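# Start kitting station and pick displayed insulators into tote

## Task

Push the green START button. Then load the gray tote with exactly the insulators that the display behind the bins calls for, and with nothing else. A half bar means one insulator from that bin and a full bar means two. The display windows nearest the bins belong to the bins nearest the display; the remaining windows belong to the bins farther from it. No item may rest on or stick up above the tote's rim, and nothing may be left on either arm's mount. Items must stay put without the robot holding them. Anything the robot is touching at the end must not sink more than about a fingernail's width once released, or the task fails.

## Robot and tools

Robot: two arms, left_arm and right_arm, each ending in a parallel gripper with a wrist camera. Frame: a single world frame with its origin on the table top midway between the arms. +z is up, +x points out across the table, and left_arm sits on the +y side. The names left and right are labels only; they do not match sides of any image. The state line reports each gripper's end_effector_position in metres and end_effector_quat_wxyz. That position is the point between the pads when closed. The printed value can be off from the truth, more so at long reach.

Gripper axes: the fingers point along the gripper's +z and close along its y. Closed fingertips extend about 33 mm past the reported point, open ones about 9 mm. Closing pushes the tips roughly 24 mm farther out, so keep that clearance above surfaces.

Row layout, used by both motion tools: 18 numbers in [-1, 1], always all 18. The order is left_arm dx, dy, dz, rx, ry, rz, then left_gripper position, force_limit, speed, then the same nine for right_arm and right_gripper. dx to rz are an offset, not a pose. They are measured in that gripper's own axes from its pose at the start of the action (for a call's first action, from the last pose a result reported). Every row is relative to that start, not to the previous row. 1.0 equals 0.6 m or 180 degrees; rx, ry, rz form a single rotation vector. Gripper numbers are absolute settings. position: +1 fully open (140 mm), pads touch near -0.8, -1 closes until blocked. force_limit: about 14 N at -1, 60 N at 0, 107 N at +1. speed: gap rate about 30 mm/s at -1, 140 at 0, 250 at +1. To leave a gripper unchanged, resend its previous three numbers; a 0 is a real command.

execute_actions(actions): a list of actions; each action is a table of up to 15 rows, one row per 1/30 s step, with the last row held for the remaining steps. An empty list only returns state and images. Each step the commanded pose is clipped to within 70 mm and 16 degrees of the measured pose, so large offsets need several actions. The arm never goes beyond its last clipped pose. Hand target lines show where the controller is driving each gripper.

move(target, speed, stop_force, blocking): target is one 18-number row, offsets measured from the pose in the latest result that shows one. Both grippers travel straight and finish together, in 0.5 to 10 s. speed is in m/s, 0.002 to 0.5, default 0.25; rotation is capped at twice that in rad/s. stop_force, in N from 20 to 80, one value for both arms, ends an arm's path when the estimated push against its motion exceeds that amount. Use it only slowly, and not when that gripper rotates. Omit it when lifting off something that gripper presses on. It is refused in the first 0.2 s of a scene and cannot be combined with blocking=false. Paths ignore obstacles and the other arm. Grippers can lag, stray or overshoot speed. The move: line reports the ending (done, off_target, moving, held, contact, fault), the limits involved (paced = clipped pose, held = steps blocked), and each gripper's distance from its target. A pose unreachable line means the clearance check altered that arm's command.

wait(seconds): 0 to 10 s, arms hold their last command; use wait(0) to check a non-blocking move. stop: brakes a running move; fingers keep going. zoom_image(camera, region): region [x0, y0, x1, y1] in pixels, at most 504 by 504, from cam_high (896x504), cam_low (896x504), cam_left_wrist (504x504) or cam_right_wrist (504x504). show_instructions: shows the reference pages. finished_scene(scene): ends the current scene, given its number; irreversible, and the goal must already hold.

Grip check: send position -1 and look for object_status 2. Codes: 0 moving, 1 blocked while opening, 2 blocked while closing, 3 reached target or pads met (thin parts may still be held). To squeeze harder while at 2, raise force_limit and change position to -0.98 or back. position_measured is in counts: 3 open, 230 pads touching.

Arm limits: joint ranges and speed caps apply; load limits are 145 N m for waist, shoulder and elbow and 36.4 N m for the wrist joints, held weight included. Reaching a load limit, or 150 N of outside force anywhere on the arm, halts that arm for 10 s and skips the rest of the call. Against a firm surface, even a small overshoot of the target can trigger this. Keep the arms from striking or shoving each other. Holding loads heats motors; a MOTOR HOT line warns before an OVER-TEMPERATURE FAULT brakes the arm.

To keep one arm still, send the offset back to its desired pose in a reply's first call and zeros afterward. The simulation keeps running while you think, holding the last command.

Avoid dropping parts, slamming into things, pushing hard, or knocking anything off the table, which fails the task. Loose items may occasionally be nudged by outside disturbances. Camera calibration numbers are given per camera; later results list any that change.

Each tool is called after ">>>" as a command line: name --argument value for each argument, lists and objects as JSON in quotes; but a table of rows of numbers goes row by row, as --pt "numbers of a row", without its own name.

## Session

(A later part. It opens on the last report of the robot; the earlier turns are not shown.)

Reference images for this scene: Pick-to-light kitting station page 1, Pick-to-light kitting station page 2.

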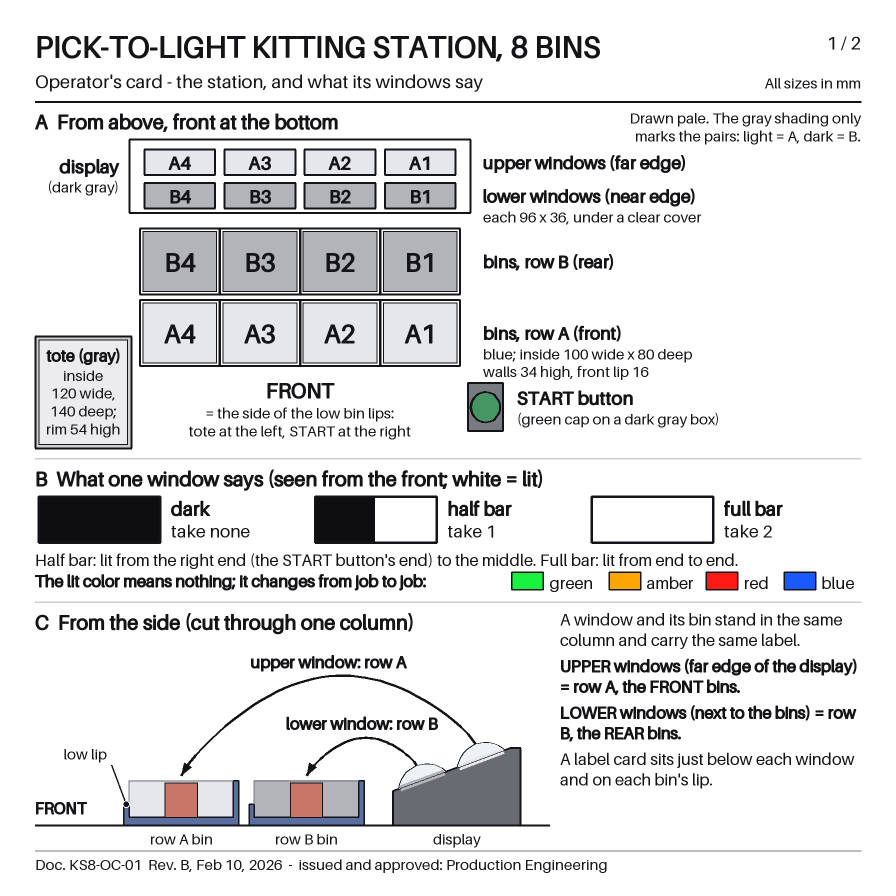

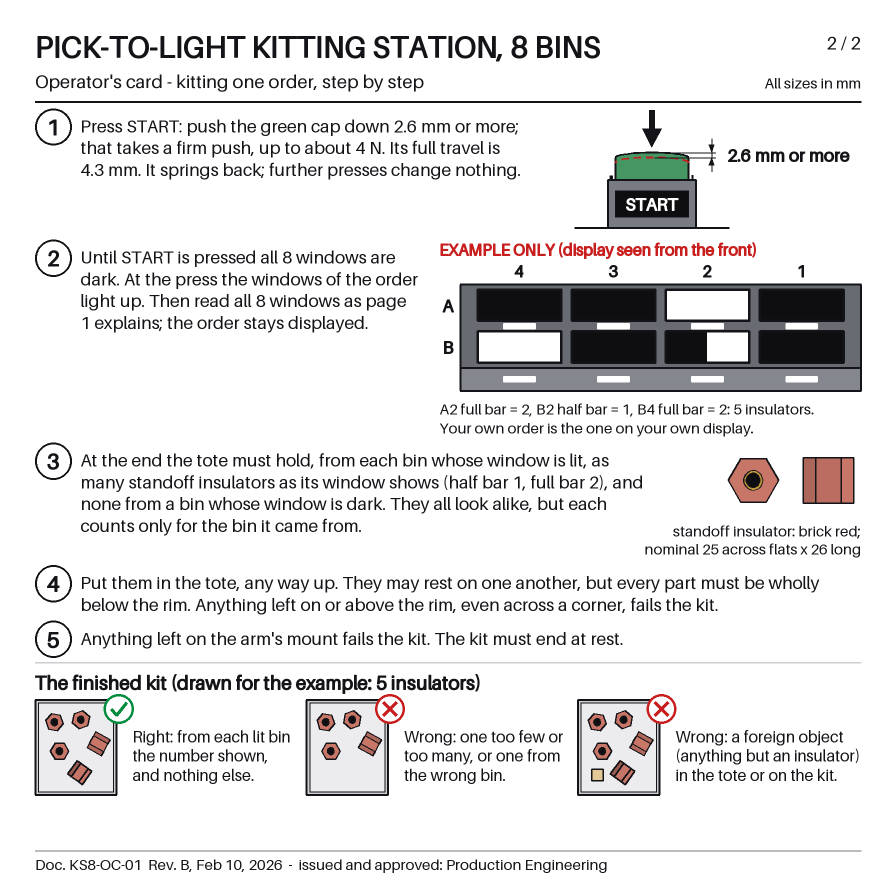

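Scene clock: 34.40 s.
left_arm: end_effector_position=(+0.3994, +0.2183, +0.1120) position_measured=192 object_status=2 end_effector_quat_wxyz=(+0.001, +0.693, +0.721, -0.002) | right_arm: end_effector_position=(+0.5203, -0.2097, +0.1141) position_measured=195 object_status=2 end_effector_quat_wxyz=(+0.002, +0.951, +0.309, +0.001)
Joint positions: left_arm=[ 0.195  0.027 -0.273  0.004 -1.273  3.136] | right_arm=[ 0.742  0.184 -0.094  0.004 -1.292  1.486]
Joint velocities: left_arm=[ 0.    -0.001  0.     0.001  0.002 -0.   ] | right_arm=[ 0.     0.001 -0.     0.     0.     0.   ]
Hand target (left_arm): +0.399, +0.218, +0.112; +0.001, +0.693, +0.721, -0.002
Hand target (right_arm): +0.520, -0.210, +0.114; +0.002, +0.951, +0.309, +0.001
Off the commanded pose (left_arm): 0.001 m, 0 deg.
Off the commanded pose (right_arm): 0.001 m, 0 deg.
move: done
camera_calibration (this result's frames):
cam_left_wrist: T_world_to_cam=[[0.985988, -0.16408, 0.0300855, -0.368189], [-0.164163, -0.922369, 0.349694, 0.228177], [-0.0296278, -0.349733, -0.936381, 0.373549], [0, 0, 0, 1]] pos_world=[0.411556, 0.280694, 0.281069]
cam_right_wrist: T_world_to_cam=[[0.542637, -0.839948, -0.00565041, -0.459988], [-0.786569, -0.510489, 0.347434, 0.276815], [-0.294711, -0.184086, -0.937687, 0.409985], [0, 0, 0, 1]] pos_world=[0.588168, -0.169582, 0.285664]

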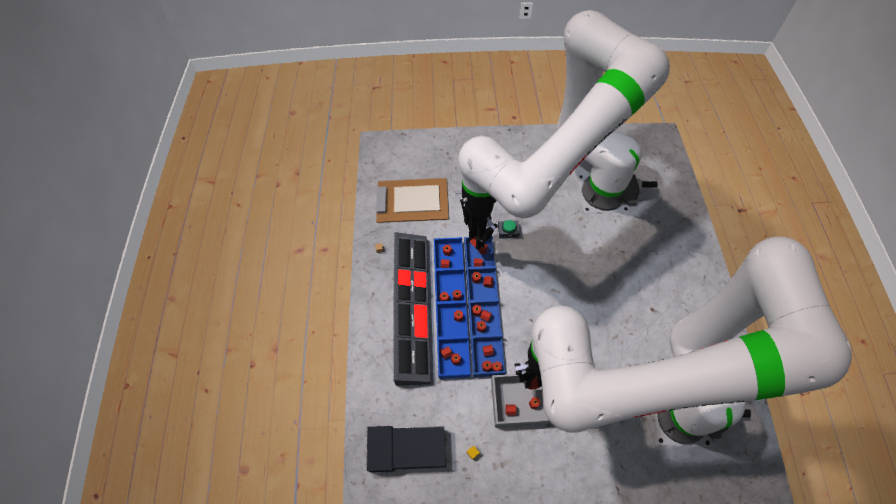

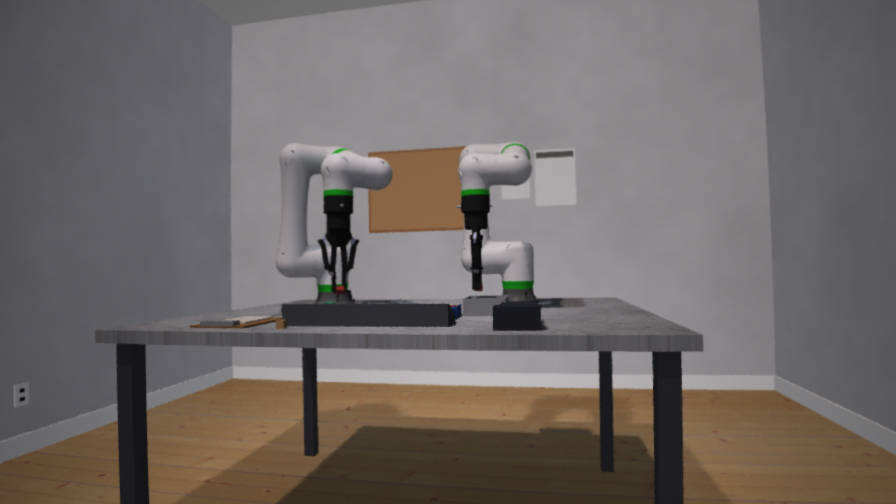

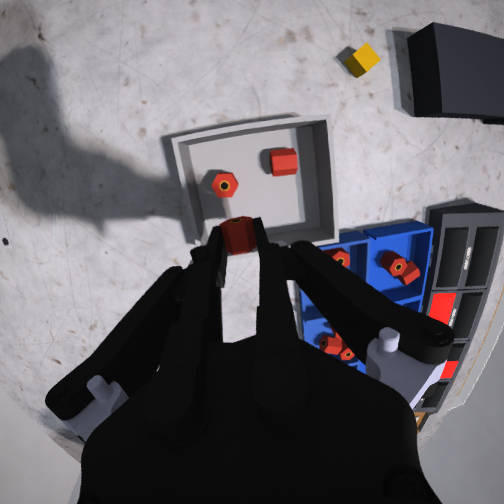

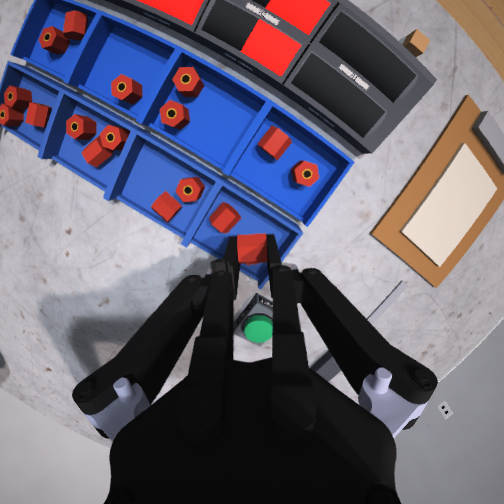

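>>> move --target '[0.005,0,0.105,0,0,0,-1,-0.2,-0.3,0,0,0,0,0,-0.04,-1,-0.2,-0.3]' --speed 0.07

>>> execute_actions --actions '[[[0,0,0,0,0,0,-0.40,-0.2,-0.3,0,0,0,0,0,-0.06,-1,-0.2,-0.3]]]'

>>> move --target '[0,0,-0.1,0,0,0,-0.40,-0.2,-0.3,0,0,0,0,0,-0.04,-1,-0.2,-0.3]' --speed 0.15

Scene clock: 35.80 s.
left_arm: end_effector_position=(+0.3994, +0.2212, +0.0490) position_measured=192 object_status=2 end_effector_quat_wxyz=(+0.001, +0.693, +0.721, -0.002) | right_arm: end_effector_position=(+0.5203, -0.2097, +0.1141) position_measured=195 object_status=2 end_effector_quat_wxyz=(+0.002, +0.930, +0.368, +0.001)
Joint positions: left_arm=[ 0.202  0.084 -0.37   0.004 -1.119  3.129] | right_arm=[ 0.742  0.184 -0.094  0.004 -1.292  1.612]
Joint velocities: left_arm=[ 0.    -0.    -0.    -0.001 -0.001 -0.   ] | right_arm=[ 0.  0.  0. -0.  0. -0.]
Hand target (left_arm): +0.399, +0.221, +0.049; +0.001, +0.693, +0.721, -0.002
Hand target (right_arm): +0.520, -0.210, +0.114; +0.002, +0.930, +0.368, +0.001
Off the commanded pose (left_arm): 0.000 m, 0 deg.
Off the commanded pose (right_arm): 0.000 m, 0 deg.
move: done
camera_calibration (this result's frames):
cam_left_wrist: T_world_to_cam=[[0.986027, -0.163844, 0.0300871, -0.36592], [-0.163949, -0.922475, 0.349515, 0.252859], [-0.0295116, -0.349565, -0.936447, 0.315483], [0, 0, 0, 1]] pos_world=[0.411573, 0.283584, 0.218064]
cam_right_wrist: T_world_to_cam=[[0.64367, -0.765284, -0.00550757, -0.496875], [-0.716243, -0.604926, 0.347938, 0.220375], [-0.269603, -0.220012, -0.937502, 0.389365], [0, 0, 0, 1]] pos_world=[0.582639, -0.161275, 0.285617]

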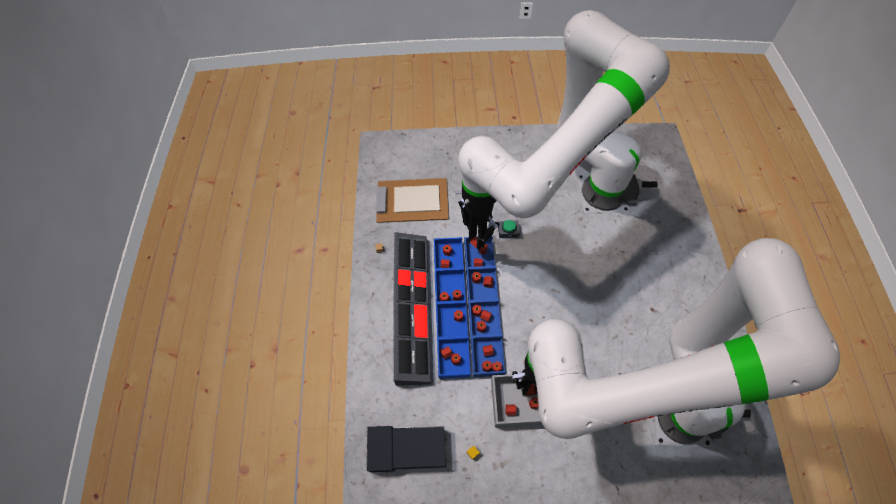

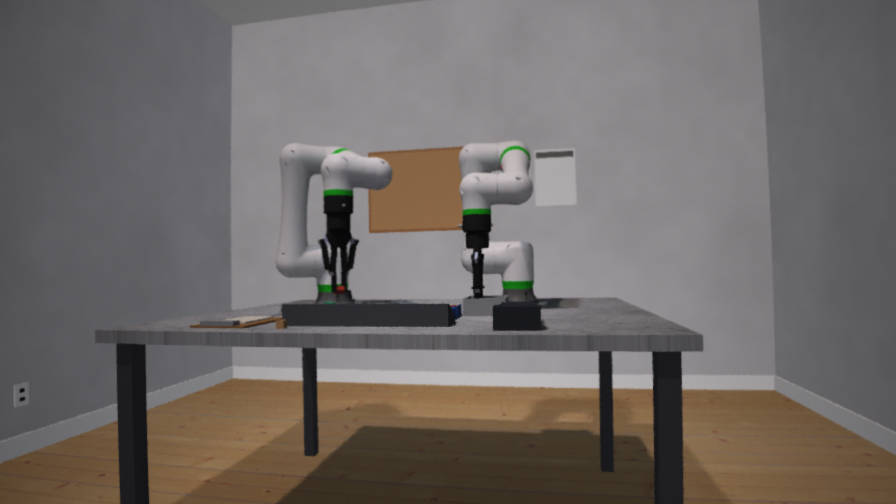

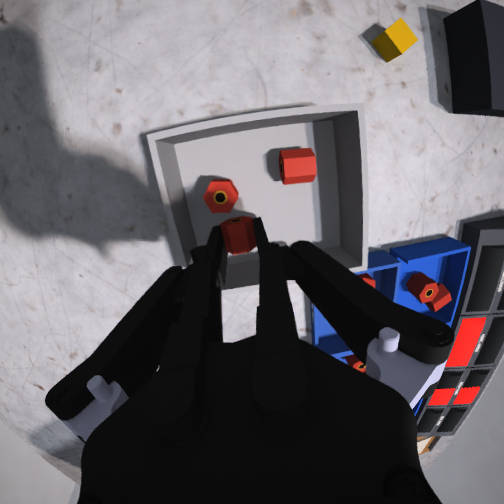

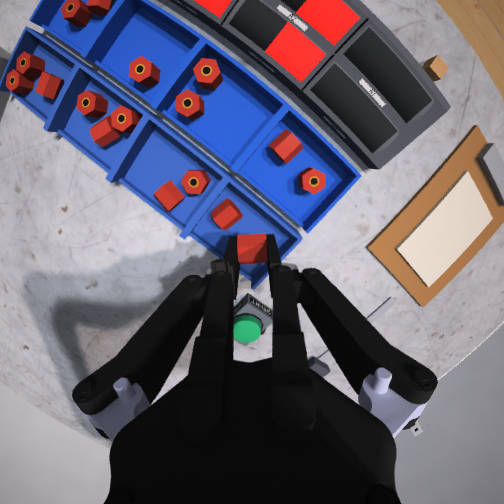

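Scene clock: 36.30 s.
left_arm: end_effector_position=(+0.3994, +0.2212, +0.0490) position_measured=179 object_status=3 end_effector_quat_wxyz=(+0.001, +0.693, +0.721, -0.002) | right_arm: end_effector_position=(+0.5202, -0.2097, +0.1141) position_measured=195 object_status=2 end_effector_quat_wxyz=(+0.002, +0.891, +0.454, +0.001)
Joint positions: left_arm=[ 0.202  0.084 -0.37   0.004 -1.119  3.129] | right_arm=[ 0.742  0.184 -0.094  0.004 -1.292  1.801]
Joint velocities: left_arm=[ 0.     0.001 -0.001 -0.    -0.    -0.002] | right_arm=[-0.     0.001  0.001  0.     0.     0.001]
Hand target (left_arm): +0.399, +0.221, +0.049; +0.001, +0.693, +0.721, -0.002
Hand target (right_arm): +0.520, -0.210, +0.114; +0.002, +0.891, +0.454, +0.001
Off the commanded pose (left_arm): 0.000 m, 0 deg.
Off the commanded pose (right_arm): 0.000 m, 0 deg.
camera_calibration (this result's frames):
cam_left_wrist: T_world_to_cam=[[0.986027, -0.163845, 0.0300877, -0.36592], [-0.163949, -0.922475, 0.349515, 0.25286], [-0.0295111, -0.349564, -0.936447, 0.315481], [0, 0, 0, 1]] pos_world=[0.411573, 0.283584, 0.218063]
cam_right_wrist: T_world_to_cam=[[0.775654, -0.631135, -0.0053927, -0.537412], [-0.59007, -0.728166, 0.348699, 0.12878], [-0.224003, -0.267288, -0.937219, 0.355696], [0, 0, 0, 1]] pos_world=[0.572512, -0.150333, 0.285561]

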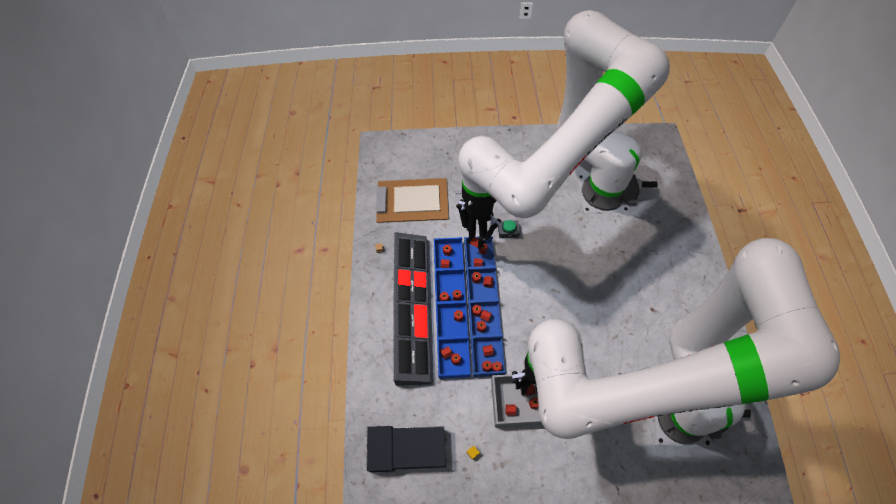

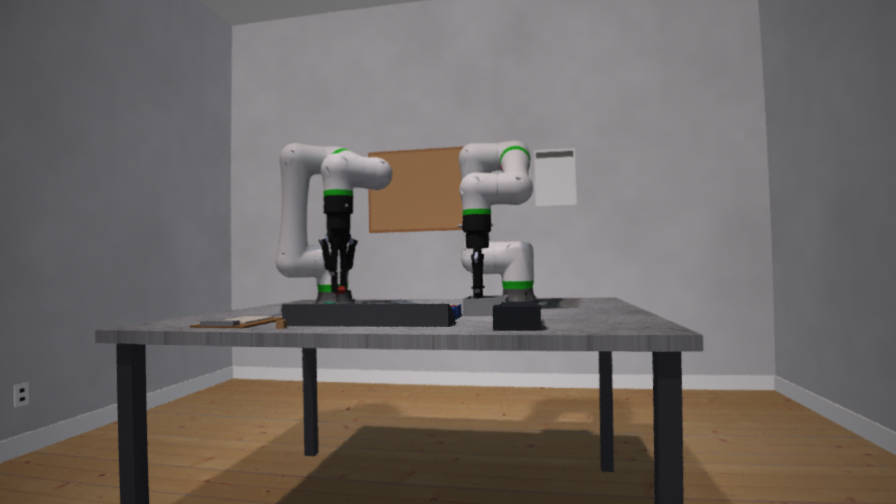

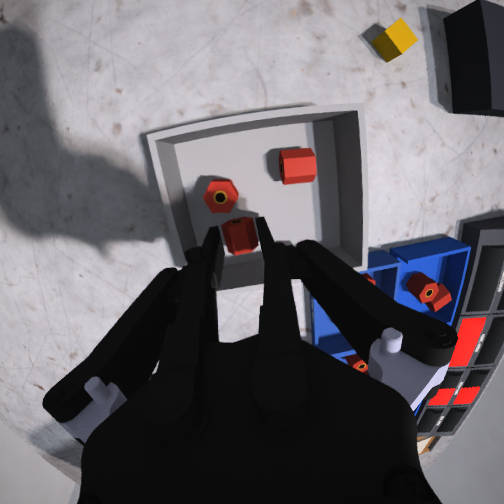

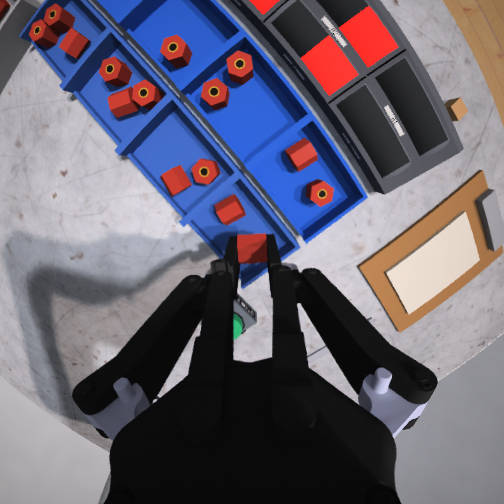

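Scene clock: 37.03 s.
left_arm: end_effector_position=(+0.3993, +0.2212, +0.1090) position_measured=179 object_status=3 end_effector_quat_wxyz=(+0.001, +0.693, +0.721, -0.002) | right_arm: end_effector_position=(+0.5202, -0.2096, +0.1142) position_measured=195 object_status=2 end_effector_quat_wxyz=(+0.002, +0.861, +0.509, +0.001)
Joint positions: left_arm=[ 0.202  0.027 -0.28   0.005 -1.266  3.129] | right_arm=[ 0.742  0.184 -0.094  0.005 -1.292  1.926]
Joint velocities: left_arm=[ 0.002 -0.001  0.    -0.001  0.     0.001] | right_arm=[ 0.    -0.    -0.    -0.001 -0.001  0.   ]
Hand target (left_arm): +0.399, +0.221, +0.109; +0.001, +0.693, +0.721, -0.002
Hand target (right_arm): +0.520, -0.210, +0.114; +0.002, +0.861, +0.509, +0.001
Off the commanded pose (left_arm): 0.000 m, 0 deg.
Off the commanded pose (right_arm): 0.000 m, 0 deg.
move: done
camera_calibration (this result's frames):
cam_left_wrist: T_world_to_cam=[[0.98598, -0.164106, 0.0302096, -0.367537], [-0.164229, -0.922329, 0.349769, 0.231926], [-0.0295362, -0.349826, -0.936349, 0.371784], [0, 0, 0, 1]] pos_world=[0.411454, 0.283657, 0.278102]
cam_right_wrist: T_world_to_cam=[[0.848744, -0.528778, -0.00528253, -0.553958], [-0.493918, -0.79628, 0.349261, 0.0644442], [-0.188888, -0.293824, -0.93701, 0.331868], [0, 0, 0, 1]] pos_world=[0.564684, -0.144094, 0.28553]

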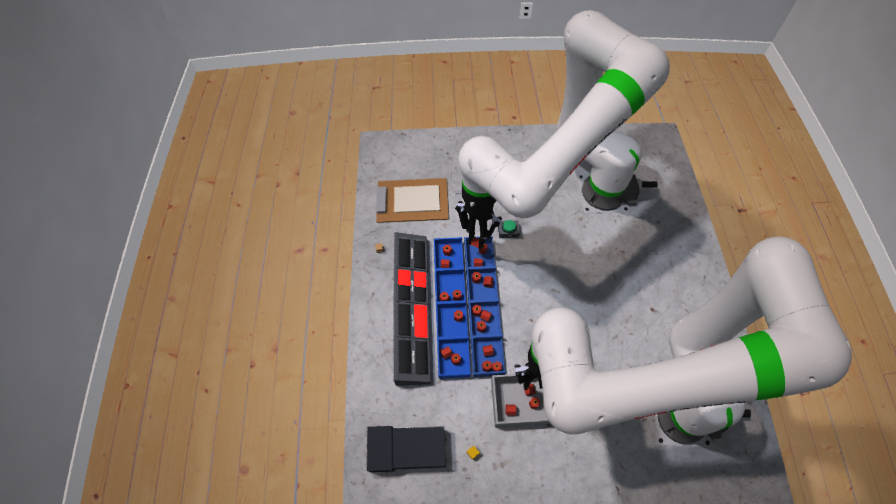

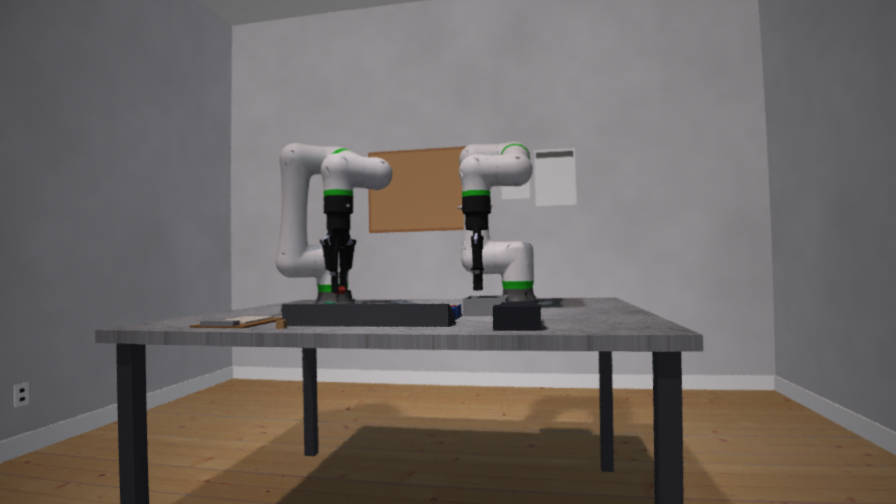

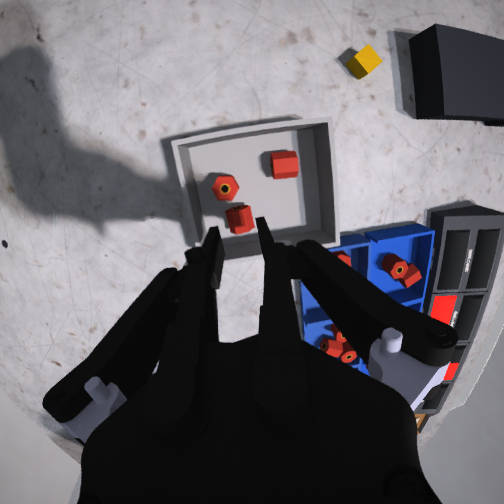

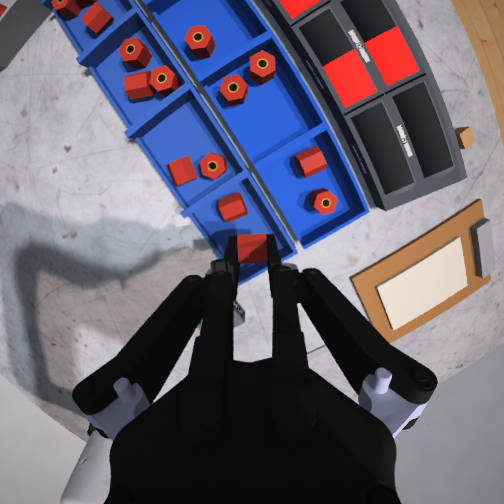

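>>> move --target '[0.707,-0.172,-0.135,0,0,0,-0.40,-0.2,-0.3,0.582,-0.444,-0.006,0,0,-0.16,-1,-0.2,-0.3]' --speed 0.27

Scene clock: 39.30 s.
left_arm: end_effector_position=(+0.2821, +0.6409, +0.1891) position_measured=179 object_status=3 end_effector_quat_wxyz=(+0.001, +0.693, +0.720, -0.001) | right_arm: end_effector_position=(+0.4532, +0.2245, +0.1164) position_measured=195 object_status=2 end_effector_quat_wxyz=(+0.001, +0.707, +0.707, +0.000)
Joint positions: left_arm=[ 1.241 -0.021 -0.136  0.002 -1.459  2.091] | right_arm=[ 1.237  0.9    0.976  0.003 -1.647  1.935]
Joint velocities: left_arm=[-0.    -0.     0.001 -0.     0.001 -0.   ] | right_arm=[-0.001  0.002  0.002 -0.    -0.003 -0.   ]
Hand target (left_arm): +0.282, +0.641, +0.189; +0.001, +0.693, +0.720, -0.001
Hand target (right_arm): +0.453, +0.225, +0.116; +0.001, +0.707, +0.707, +0.000
Off the commanded pose (left_arm): 0.002 m, 0 deg.
Off the commanded pose (right_arm): 0.002 m, 0 deg.
move: done
camera_calibration (this result's frames):
cam_left_wrist: T_world_to_cam=[[0.985859, -0.164521, 0.0318431, -0.185558], [-0.165218, -0.922534, 0.348761, 0.57238], [-0.028002, -0.34909, -0.936671, 0.589347], [0, 0, 0, 1]] pos_world=[0.294005, 0.703247, 0.35831]
cam_right_wrist: T_world_to_cam=[[0.998474, -0.0547107, -0.00746046, -0.44146], [-0.0486452, -0.9355, 0.349963, 0.205654], [-0.026126, -0.349066, -0.936734, 0.387464], [0, 0, 0, 1]] pos_world=[0.460913, 0.303487, 0.287687]

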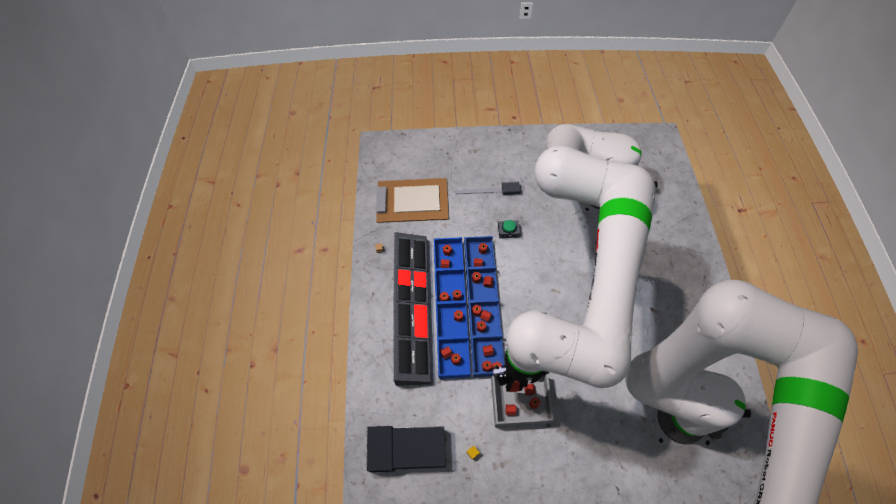

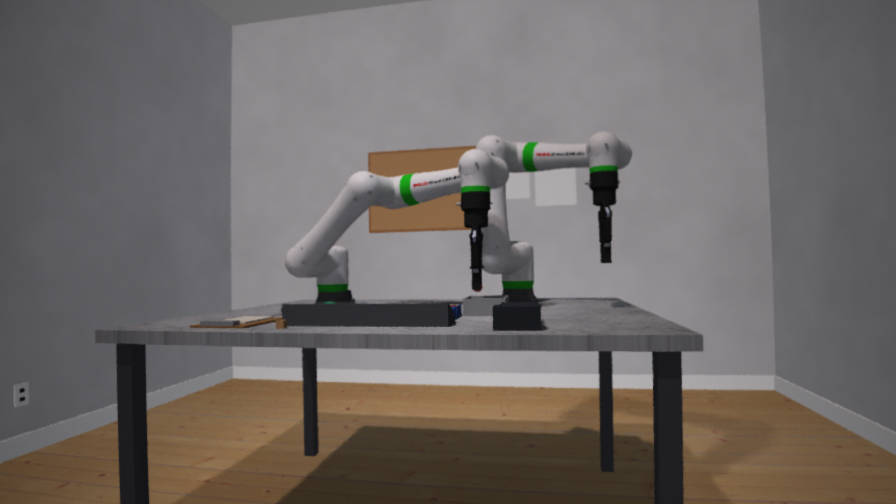

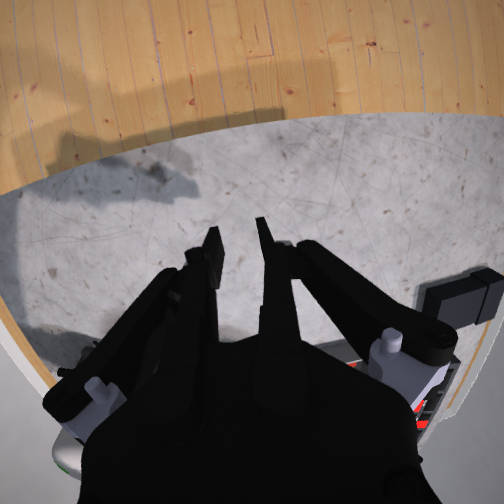

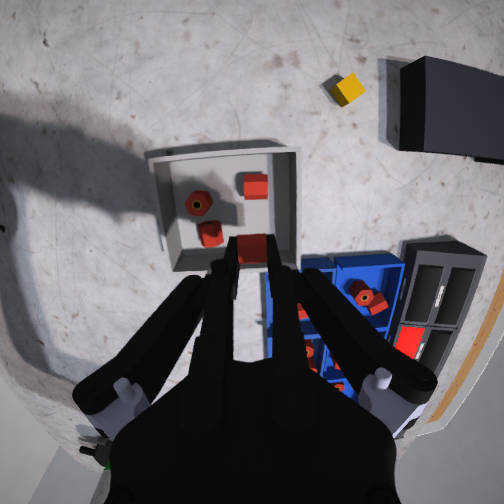

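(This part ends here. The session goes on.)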